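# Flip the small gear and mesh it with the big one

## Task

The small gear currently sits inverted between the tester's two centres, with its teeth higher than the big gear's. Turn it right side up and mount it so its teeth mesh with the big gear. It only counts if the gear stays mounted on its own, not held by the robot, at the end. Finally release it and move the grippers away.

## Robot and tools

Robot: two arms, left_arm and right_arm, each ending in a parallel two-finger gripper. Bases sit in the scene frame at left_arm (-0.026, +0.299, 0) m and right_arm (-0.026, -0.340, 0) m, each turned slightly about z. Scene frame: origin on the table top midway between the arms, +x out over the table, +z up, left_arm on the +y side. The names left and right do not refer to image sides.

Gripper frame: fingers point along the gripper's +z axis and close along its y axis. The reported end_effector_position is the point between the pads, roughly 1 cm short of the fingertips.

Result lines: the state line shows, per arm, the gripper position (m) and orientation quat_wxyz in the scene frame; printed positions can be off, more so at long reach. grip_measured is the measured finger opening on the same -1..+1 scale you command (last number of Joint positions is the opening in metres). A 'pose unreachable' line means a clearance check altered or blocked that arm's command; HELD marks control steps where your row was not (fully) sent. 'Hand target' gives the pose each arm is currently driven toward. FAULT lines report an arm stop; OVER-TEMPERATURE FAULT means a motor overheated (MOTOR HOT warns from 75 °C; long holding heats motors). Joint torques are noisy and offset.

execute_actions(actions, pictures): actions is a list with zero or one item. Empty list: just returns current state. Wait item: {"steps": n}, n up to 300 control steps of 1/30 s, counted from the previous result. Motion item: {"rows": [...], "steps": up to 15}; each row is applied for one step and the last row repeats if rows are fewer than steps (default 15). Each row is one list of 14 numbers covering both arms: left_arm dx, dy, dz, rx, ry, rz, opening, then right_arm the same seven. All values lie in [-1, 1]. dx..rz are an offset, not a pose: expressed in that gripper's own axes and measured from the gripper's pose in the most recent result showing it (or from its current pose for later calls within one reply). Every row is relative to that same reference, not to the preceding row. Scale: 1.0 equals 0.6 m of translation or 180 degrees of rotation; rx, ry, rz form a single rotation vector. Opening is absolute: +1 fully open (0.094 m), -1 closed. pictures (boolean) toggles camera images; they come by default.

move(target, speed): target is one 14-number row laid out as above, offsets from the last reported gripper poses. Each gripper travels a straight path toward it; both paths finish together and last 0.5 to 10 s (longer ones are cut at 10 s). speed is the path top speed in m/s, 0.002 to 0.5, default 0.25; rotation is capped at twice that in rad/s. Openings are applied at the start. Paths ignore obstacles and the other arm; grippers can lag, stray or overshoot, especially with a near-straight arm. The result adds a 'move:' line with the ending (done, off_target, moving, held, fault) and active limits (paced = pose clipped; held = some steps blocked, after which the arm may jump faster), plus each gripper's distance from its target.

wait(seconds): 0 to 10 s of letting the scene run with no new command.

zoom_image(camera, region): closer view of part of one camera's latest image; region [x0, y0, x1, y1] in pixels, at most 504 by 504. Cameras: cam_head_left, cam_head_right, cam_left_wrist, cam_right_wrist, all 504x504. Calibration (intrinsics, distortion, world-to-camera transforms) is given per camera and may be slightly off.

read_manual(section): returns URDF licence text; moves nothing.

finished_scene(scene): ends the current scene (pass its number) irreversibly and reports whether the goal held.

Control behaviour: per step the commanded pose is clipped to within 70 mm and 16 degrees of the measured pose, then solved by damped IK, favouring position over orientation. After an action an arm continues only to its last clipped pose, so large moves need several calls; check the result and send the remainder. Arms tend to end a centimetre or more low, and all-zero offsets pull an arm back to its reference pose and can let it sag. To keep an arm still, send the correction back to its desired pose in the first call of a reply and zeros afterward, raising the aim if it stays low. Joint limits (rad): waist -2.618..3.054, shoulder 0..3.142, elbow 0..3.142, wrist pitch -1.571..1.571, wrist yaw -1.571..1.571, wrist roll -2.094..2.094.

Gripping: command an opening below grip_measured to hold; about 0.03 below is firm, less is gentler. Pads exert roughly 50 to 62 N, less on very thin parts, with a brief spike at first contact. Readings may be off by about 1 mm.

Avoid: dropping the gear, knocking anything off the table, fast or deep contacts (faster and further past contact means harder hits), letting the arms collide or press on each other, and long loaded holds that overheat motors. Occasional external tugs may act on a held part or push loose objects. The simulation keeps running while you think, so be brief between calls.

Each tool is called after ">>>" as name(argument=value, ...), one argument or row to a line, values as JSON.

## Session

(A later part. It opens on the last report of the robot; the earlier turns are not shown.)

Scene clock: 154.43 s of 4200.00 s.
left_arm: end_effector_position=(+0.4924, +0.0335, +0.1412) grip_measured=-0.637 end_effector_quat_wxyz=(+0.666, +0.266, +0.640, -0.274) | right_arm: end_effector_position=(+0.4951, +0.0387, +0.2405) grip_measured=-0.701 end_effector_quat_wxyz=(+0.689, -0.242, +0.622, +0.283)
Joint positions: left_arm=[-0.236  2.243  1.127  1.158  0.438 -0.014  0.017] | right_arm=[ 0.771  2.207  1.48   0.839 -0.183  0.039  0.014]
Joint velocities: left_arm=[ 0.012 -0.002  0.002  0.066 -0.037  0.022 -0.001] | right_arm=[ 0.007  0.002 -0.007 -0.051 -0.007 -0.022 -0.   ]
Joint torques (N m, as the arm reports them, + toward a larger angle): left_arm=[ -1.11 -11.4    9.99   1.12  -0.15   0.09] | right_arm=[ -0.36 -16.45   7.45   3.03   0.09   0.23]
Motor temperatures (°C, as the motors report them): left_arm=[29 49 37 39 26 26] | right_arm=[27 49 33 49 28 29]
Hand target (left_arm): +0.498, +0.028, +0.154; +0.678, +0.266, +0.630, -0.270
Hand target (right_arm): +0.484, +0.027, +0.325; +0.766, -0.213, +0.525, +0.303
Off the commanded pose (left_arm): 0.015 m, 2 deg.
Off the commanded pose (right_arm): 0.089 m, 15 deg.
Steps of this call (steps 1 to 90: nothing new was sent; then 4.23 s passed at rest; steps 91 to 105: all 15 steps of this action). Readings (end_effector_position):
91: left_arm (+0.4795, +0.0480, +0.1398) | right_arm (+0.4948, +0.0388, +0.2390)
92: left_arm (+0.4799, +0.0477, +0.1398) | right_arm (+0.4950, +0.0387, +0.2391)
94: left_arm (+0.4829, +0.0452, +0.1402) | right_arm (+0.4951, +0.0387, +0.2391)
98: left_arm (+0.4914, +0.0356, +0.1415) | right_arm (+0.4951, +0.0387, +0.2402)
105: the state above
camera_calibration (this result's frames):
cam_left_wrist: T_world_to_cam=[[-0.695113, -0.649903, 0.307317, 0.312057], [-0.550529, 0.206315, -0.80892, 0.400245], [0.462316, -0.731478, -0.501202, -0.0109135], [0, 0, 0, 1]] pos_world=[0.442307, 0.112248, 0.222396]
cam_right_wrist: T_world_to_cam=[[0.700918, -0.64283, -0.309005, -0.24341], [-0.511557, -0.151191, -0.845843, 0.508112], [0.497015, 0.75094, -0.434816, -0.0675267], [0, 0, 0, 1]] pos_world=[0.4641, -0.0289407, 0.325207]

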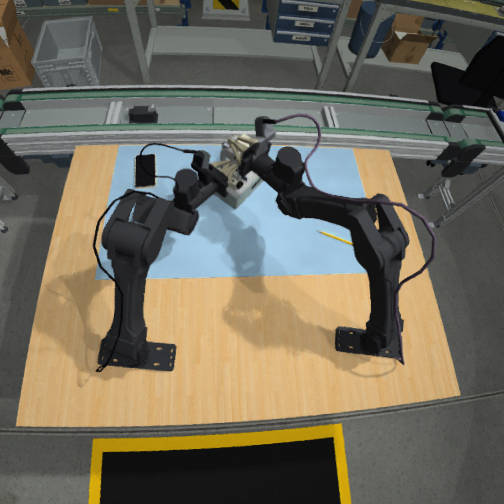

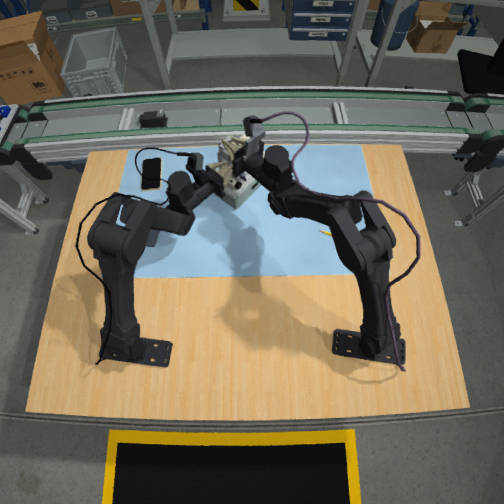

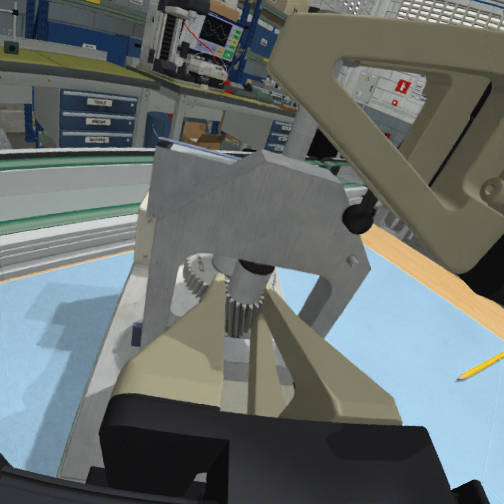

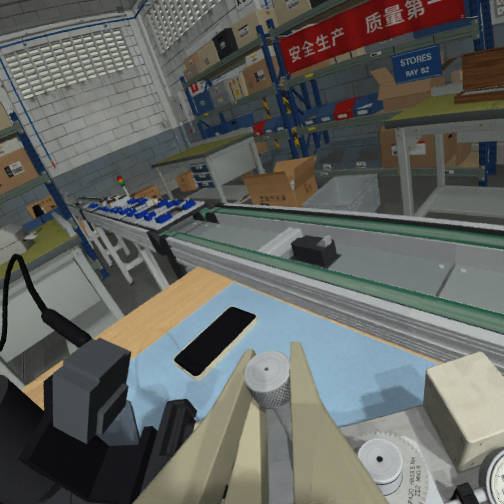

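Needs a little further; lower plunger lightly while pushing.

>>> execute_actions(
  actions=[
    {"rows":[[-0.02,0.004,0.024,0,-0.006,0.005,-0.72,-0.12,0,0,0,-0.07,0,-0.76],[-0.02,0.004,0.024,0,-0.006,0.005,-0.72,-0.11,0,0,0,-0.065,0,-0.76],[-0.02,0.004,0.024,0,-0.006,0.005,-0.72,-0.1,0,0,0,-0.06,0,-0.76],[-0.02,0.004,0.024,0,-0.006,0.005,-0.72,-0.09,0,0,0,-0.05,0,-0.76],[-0.02,0.004,0.024,0,-0.006,0.005,-0.72,-0.07,0,0,0,-0.04,0,-0.76],[-0.02,0.004,0.024,0,-0.006,0.005,-0.72,-0.05,0,0,0,-0.025,0,-0.76]]},
  ],
)

Scene clock: 162.20 s of 4200.00 s.
left_arm: end_effector_position=(+0.4958, +0.0322, +0.1421) grip_measured=-0.637 end_effector_quat_wxyz=(+0.665, +0.267, +0.641, -0.273) | right_arm: end_effector_position=(+0.4956, +0.0391, +0.2367) grip_measured=-0.701 end_effector_quat_wxyz=(+0.686, -0.241, +0.625, +0.284)
Joint positions: left_arm=[-0.236  2.247  1.146  1.139  0.439 -0.011  0.017] | right_arm=[ 0.771  2.211  1.48   0.834 -0.183  0.044  0.014]
Joint velocities: left_arm=[-0.002 -0.032  0.012  0.081 -0.007 -0.051  0.001] | right_arm=[-0.002 -0.002  0.002 -0.037  0.066  0.022 -0.001]
Joint torques (N m, as the arm reports them, + toward a larger angle): left_arm=[ -1.03 -11.36  10.44   1.03  -0.19   0.03] | right_arm=[ -0.14 -15.02   5.93   1.99   0.05   0.12]
Motor temperatures (°C, as the motors report them): left_arm=[29 50 38 39 26 26] | right_arm=[27 49 33 50 28 29]
Hand target (left_arm): +0.503, +0.026, +0.154; +0.675, +0.269, +0.632, -0.271
Hand target (right_arm): +0.493, +0.036, +0.270; +0.713, -0.230, +0.595, +0.293
Off the commanded pose (left_arm): 0.016 m, 2 deg.
Off the commanded pose (right_arm): 0.034 m, 5 deg.
Steps of this call (steps 1 to 90: nothing new was sent; then 4.27 s passed at rest; steps 91 to 105: all 15 steps of this action). Readings (end_effector_position):
91: left_arm (+0.4929, +0.0333, +0.1415) | right_arm (+0.4952, +0.0388, +0.2397)
92: left_arm (+0.4942, +0.0328, +0.1417) | right_arm (+0.4953, +0.0388, +0.2392)
94: left_arm (+0.4958, +0.0324, +0.1422) | right_arm (+0.4955, +0.0390, +0.2378)
98: left_arm (+0.4958, +0.0322, +0.1421) | right_arm (+0.4956, +0.0391, +0.2367)
105: the state above
camera_calibration (this result's frames):
cam_left_wrist: T_world_to_cam=[[-0.695276, -0.65017, 0.306382, 0.313594], [-0.551672, 0.209509, -0.807319, 0.403327], [0.460705, -0.730332, -0.504347, -0.0118045], [0, 0, 0, 1]] pos_world=[0.445977, 0.110767, 0.223581]
cam_right_wrist: T_world_to_cam=[[0.698204, -0.642701, -0.315351, -0.241806], [-0.520253, -0.152919, -0.84021, 0.508295], [0.491781, 0.7507, -0.441136, -0.0655814], [0, 0, 0, 1]] pos_world=[0.465523, -0.0284488, 0.32189]

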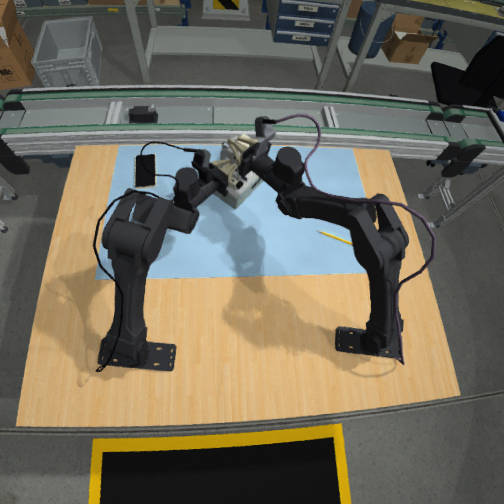

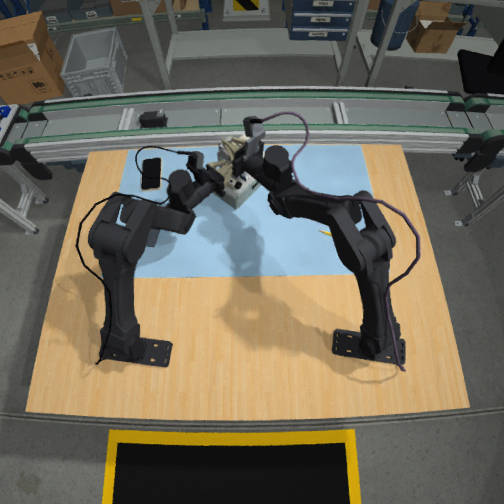

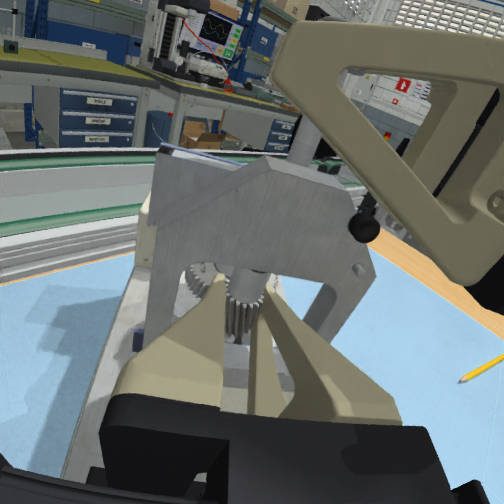

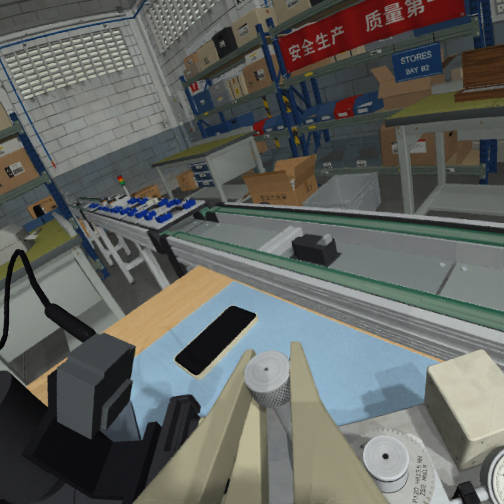

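Upper seems engaged. Loosen.

>>> execute_actions(
  actions=[
    {"rows":[[-0.02,0,0.016,0,-0.006,0,-0.66,-0.02,0,0,0,-0.01,0,-0.76],[-0.02,0,0.016,0,-0.006,0,-0.645,-0.01,0,0,0,0,0,-0.76],[-0.02,0,0.016,0,-0.006,0,-0.638,0,0,0,0,0,0,-0.76],[-0.02,0,0.016,0,-0.006,0,-0.632,0,0,0,0,0,0,-0.76],[-0.02,0,0.016,0,-0.006,0,-0.63,0,0,0,0,0,0,-0.76],[-0.02,0,0.016,0,-0.006,0,-0.62,0,0,0,0,0,0,-0.76]]},
  ],
)

Scene clock: 169.13 s of 4200.00 s.
left_arm: end_effector_position=(+0.4956, +0.0320, +0.1421) grip_measured=-0.617 end_effector_quat_wxyz=(+0.665, +0.268, +0.641, -0.274) | right_arm: end_effector_position=(+0.4957, +0.0394, +0.2337) grip_measured=-0.701 end_effector_quat_wxyz=(+0.682, -0.245, +0.629, +0.281)
Joint positions: left_arm=[-0.236  2.247  1.146  1.139  0.441 -0.012  0.018] | right_arm=[ 0.771  2.211  1.48   0.822 -0.184  0.036  0.014]
Joint velocities: left_arm=[-0.002  0.007  0.007  0.051 -0.007  0.037  0.   ] | right_arm=[ 0.002 -0.012  0.022 -0.051 -0.007  0.022  0.   ]
Joint torques (N m, as the arm reports them, + toward a larger angle): left_arm=[ -0.97 -11.95   9.76   0.95  -0.11  -0.15] | right_arm=[ -0.03 -12.78   5.29   1.68   0.03   0.09]
Motor temperatures (°C, as the motors report them): left_arm=[29 50 39 39 26 26] | right_arm=[27 49 33 48 28 29]
Hand target (left_arm): +0.501, +0.026, +0.155; +0.672, +0.265, +0.635, -0.276
Hand target (right_arm): +0.496, +0.039, +0.237; +0.685, -0.241, +0.625, +0.284
Off the commanded pose (left_arm): 0.015 m, 1 deg.
Off the commanded pose (right_arm): 0.003 m, 1 deg.
Steps of this call (steps 1 to 90: nothing new was sent; then 3.43 s passed at rest; steps 91 to 105: all 15 steps of this action). Readings (end_effector_position):
91: left_arm (+0.4958, +0.0322, +0.1421) | right_arm (+0.4956, +0.0392, +0.2363)
92: left_arm (+0.4958, +0.0321, +0.1421) | right_arm (+0.4957, +0.0392, +0.2352)
94: left_arm (+0.4956, +0.0320, +0.1421) | right_arm (+0.4956, +0.0393, +0.2349)
98: left_arm (+0.4956, +0.0320, +0.1421) | right_arm (+0.4957, +0.0394, +0.2338)
105: the state above
camera_calibration (this result's frames):
cam_left_wrist: T_world_to_cam=[[-0.696448, -0.648773, 0.306683, 0.313765], [-0.551467, 0.210405, -0.807226, 0.403097], [0.459178, -0.731316, -0.504313, -0.0110893], [0, 0, 0, 1]] pos_world=[0.445908, 0.110639, 0.223572]
cam_right_wrist: T_world_to_cam=[[0.696865, -0.64614, -0.311257, -0.24278], [-0.524534, -0.163186, -0.835604, 0.507333], [0.489125, 0.745569, -0.452641, -0.0629703], [0, 0, 0, 1]] pos_world=[0.466099, -0.0271316, 0.31986]

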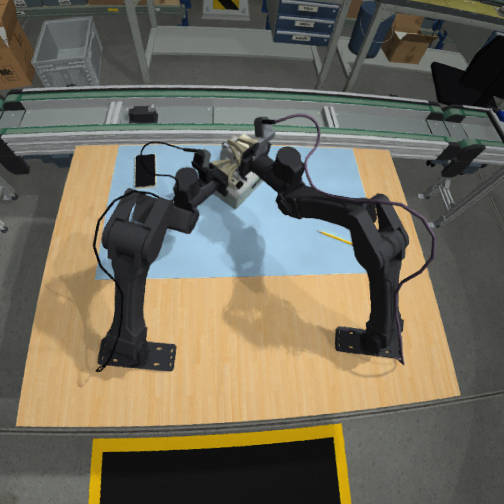

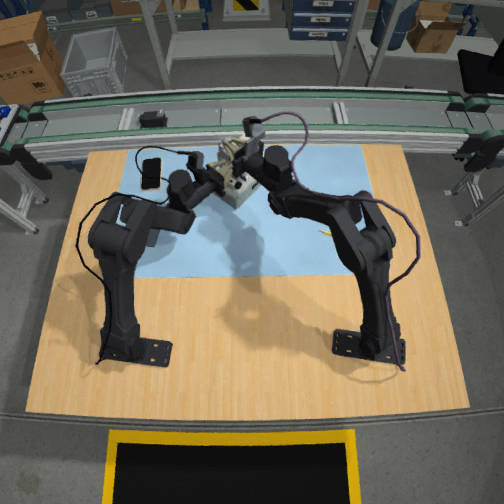

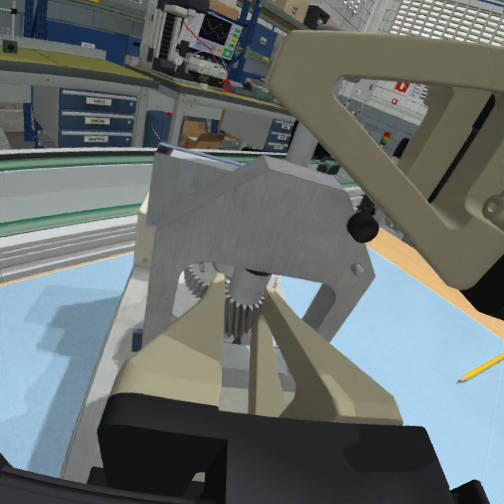

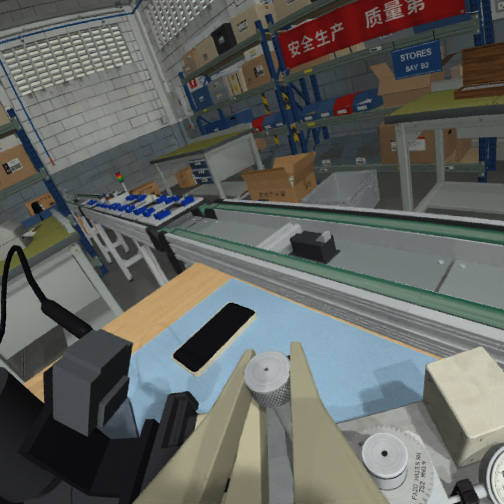

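>>> execute_actions(
  actions=[
    {"rows":[[-0.02,0,0.016,0,-0.006,0,-0.6,0,0,0,0,0,0,-0.76],[-0.02,0,0.016,0,-0.006,0,-0.58,0,0,0,0,0,0,-0.76],[-0.02,0,0.012,0,-0.006,0,-0.56,0,0,0,0,0,0,-0.76]]},
  ],
)

Scene clock: 172.90 s of 4200.00 s.
left_arm: end_effector_position=(+0.4962, +0.0327, +0.1416) grip_measured=-0.561 end_effector_quat_wxyz=(+0.664, +0.265, +0.643, -0.274) | right_arm: end_effector_position=(+0.4957, +0.0398, +0.2303) grip_measured=-0.701 end_effector_quat_wxyz=(+0.679, -0.248, +0.633, +0.279)
Joint positions: left_arm=[-0.235  2.247  1.146  1.137  0.437 -0.015  0.021] | right_arm=[ 0.771  2.212  1.48   0.81  -0.186  0.031  0.014]
Joint velocities: left_arm=[-0.012  0.007  0.007  0.007 -0.022  0.051  0.001] | right_arm=[-0.007  0.007  0.002 -0.081 -0.022  0.007  0.   ]
Joint torques (N m, as the arm reports them, + toward a larger angle): left_arm=[ -1.   -12.43   8.9    1.12  -0.03  -0.06] | right_arm=[ -0.04 -12.86   5.28   1.68   0.04   0.06]
Motor temperatures (°C, as the motors report them): left_arm=[29 51 39 39 26 26] | right_arm=[27 48 33 47 28 29]
Hand target (left_arm): +0.500, +0.027, +0.154; +0.671, +0.265, +0.635, -0.277
Hand target (right_arm): +0.496, +0.039, +0.234; +0.682, -0.245, +0.629, +0.281
Off the commanded pose (left_arm): 0.015 m, 1 deg.
Off the commanded pose (right_arm): 0.003 m, 1 deg.
Steps of this call (steps 1 to 90: nothing new was sent; then 0.27 s passed at rest; steps 91 to 105: all 15 steps of this action). Readings (end_effector_position):
91: left_arm (+0.4956, +0.0320, +0.1420) | right_arm (+0.4957, +0.0394, +0.2336)
92: left_arm (+0.4959, +0.0322, +0.1417) | right_arm (+0.4957, +0.0395, +0.2334)
94: left_arm (+0.4962, +0.0327, +0.1416) | right_arm (+0.4958, +0.0398, +0.2306)
98: left_arm (+0.4962, +0.0327, +0.1416) | right_arm (+0.4957, +0.0398, +0.2303)
105: the state above
camera_calibration (this result's frames):
cam_left_wrist: T_world_to_cam=[[-0.692194, -0.651405, 0.310706, 0.31225], [-0.555915, 0.206695, -0.805131, 0.404916], [0.460245, -0.730033, -0.505199, -0.0115658], [0, 0, 0, 1]] pos_world=[0.44656, 0.111264, 0.22315]
cam_right_wrist: T_world_to_cam=[[0.695605, -0.648555, -0.309048, -0.243404], [-0.530207, -0.173163, -0.829997, 0.506448], [0.484783, 0.741209, -0.464321, -0.0598691], [0, 0, 0, 1]] pos_world=[0.466859, -0.025787, 0.317329]

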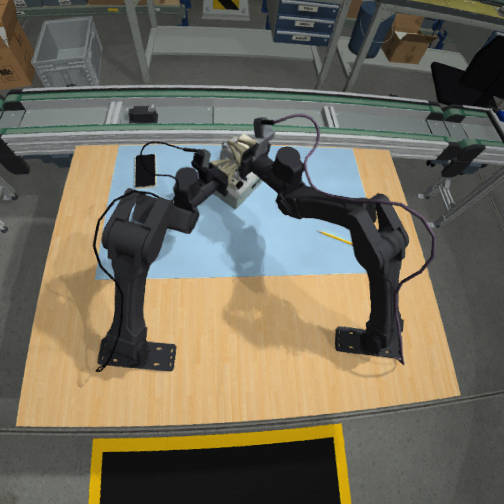

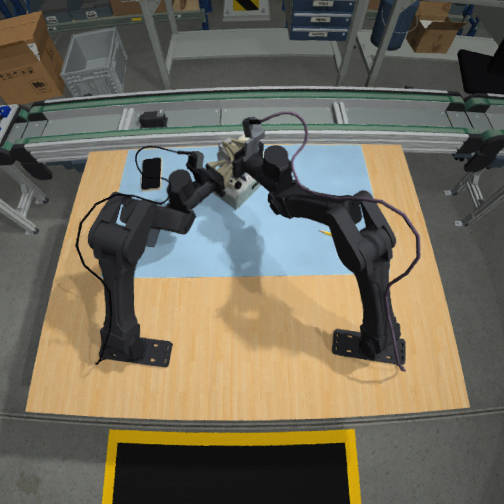

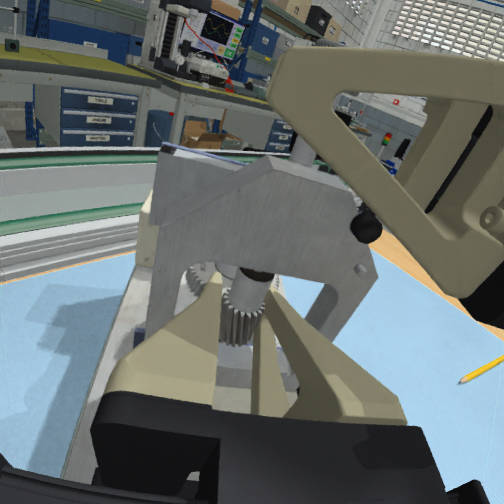

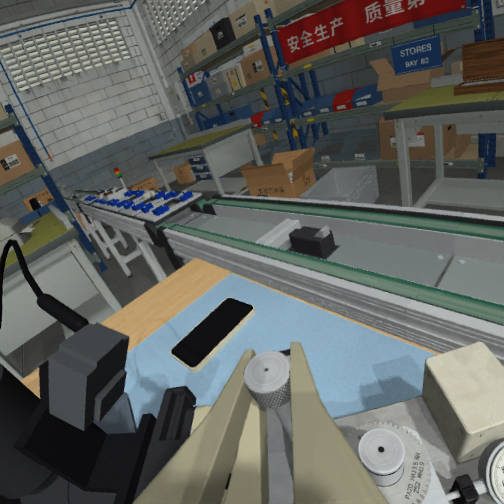

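>>> move(
  target=[-0.03,0,-0.2,0,0,0,-0.35,-0.06,0,-0.22,0,0,0,-0.2],
  speed=0.1,
)

>>> zoom_image(
  camera="cam_right_wrist",
  region=[240,240,400,400],
)

Scene clock: 178.70 s of 4200.00 s.
left_arm: end_effector_position=(+0.4140, +0.1146, +0.1477) grip_measured=-0.352 end_effector_quat_wxyz=(+0.658, +0.262, +0.652, -0.271) | right_arm: end_effector_position=(+0.4040, -0.0503, +0.2497) grip_measured=-0.202 end_effector_quat_wxyz=(+0.674, -0.249, +0.638, +0.276)
Joint positions: left_arm=[-0.084  1.964  0.678  1.302  0.579 -0.017  0.03 ] | right_arm=[ 0.698  1.752  0.904  0.911 -0.256  0.032  0.037]
Joint velocities: left_arm=[-0.002 -0.012  0.002 -0.037  0.051 -0.007 -0.   ] | right_arm=[-0.007  0.012 -0.017 -0.022 -0.022 -0.022 -0.001]
Joint torques (N m, as the arm reports them, + toward a larger angle): left_arm=[  0.49 -10.35   4.34   1.32   0.22   0.03] | right_arm=[ -0.55 -10.26   3.78   1.66  -0.06   0.04]
Motor temperatures (°C, as the motors report them): left_arm=[29 51 39 39 26 26] | right_arm=[27 48 33 45 28 29]
Hand target (left_arm): +0.409, +0.116, +0.156; +0.664, +0.266, +0.643, -0.273
Hand target (right_arm): +0.400, -0.055, +0.256; +0.679, -0.248, +0.633, +0.279
Off the commanded pose (left_arm): 0.009 m, 1 deg.
Off the commanded pose (right_arm): 0.009 m, 1 deg.
After step 90, 1.03 s passed at rest.
move: done
camera_calibration (this result's frames):
cam_left_wrist: T_world_to_cam=[[-0.680326, -0.659779, 0.319136, 0.301573], [-0.573251, 0.207715, -0.792614, 0.352469], [0.456661, -0.722181, -0.519533, 0.0918811], [0, 0, 0, 1]] pos_world=[0.365263, 0.192113, 0.230865]
cam_right_wrist: T_world_to_cam=[[0.690253, -0.654086, -0.30939, -0.230063], [-0.539589, -0.180437, -0.822366, 0.459861], [0.482073, 0.734584, -0.477485, 0.0644405], [0, 0, 0, 1]] pos_world=[0.375873, -0.114842, 0.337765]

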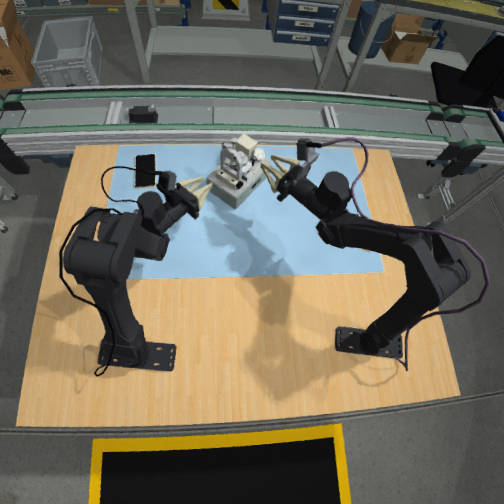

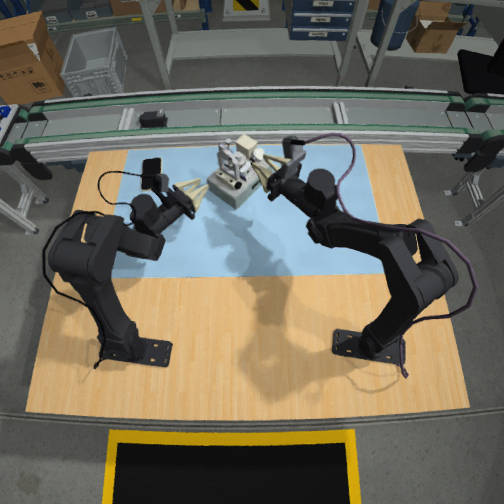

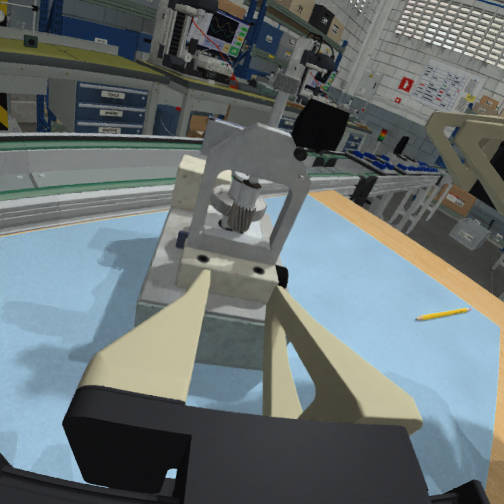

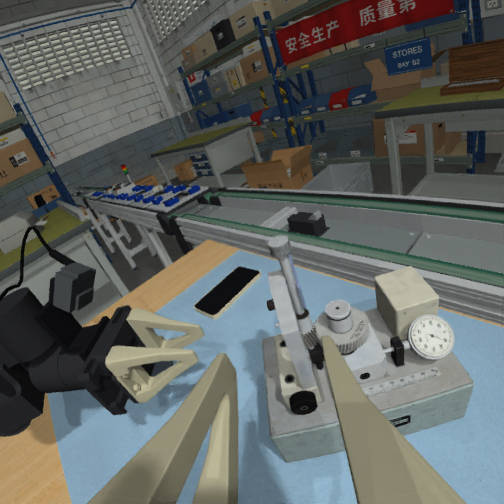

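Region (240, 240, 400, 400) of cam_right_wrist's 504x504 image, scaled by 3.150, with more detail than that image has.

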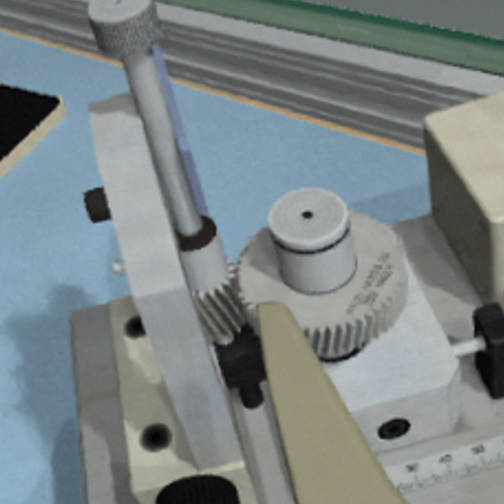

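Dial matches scene 1's.

>>> finished_scene(
  scene=2,
)

The scene is finished: the task was done.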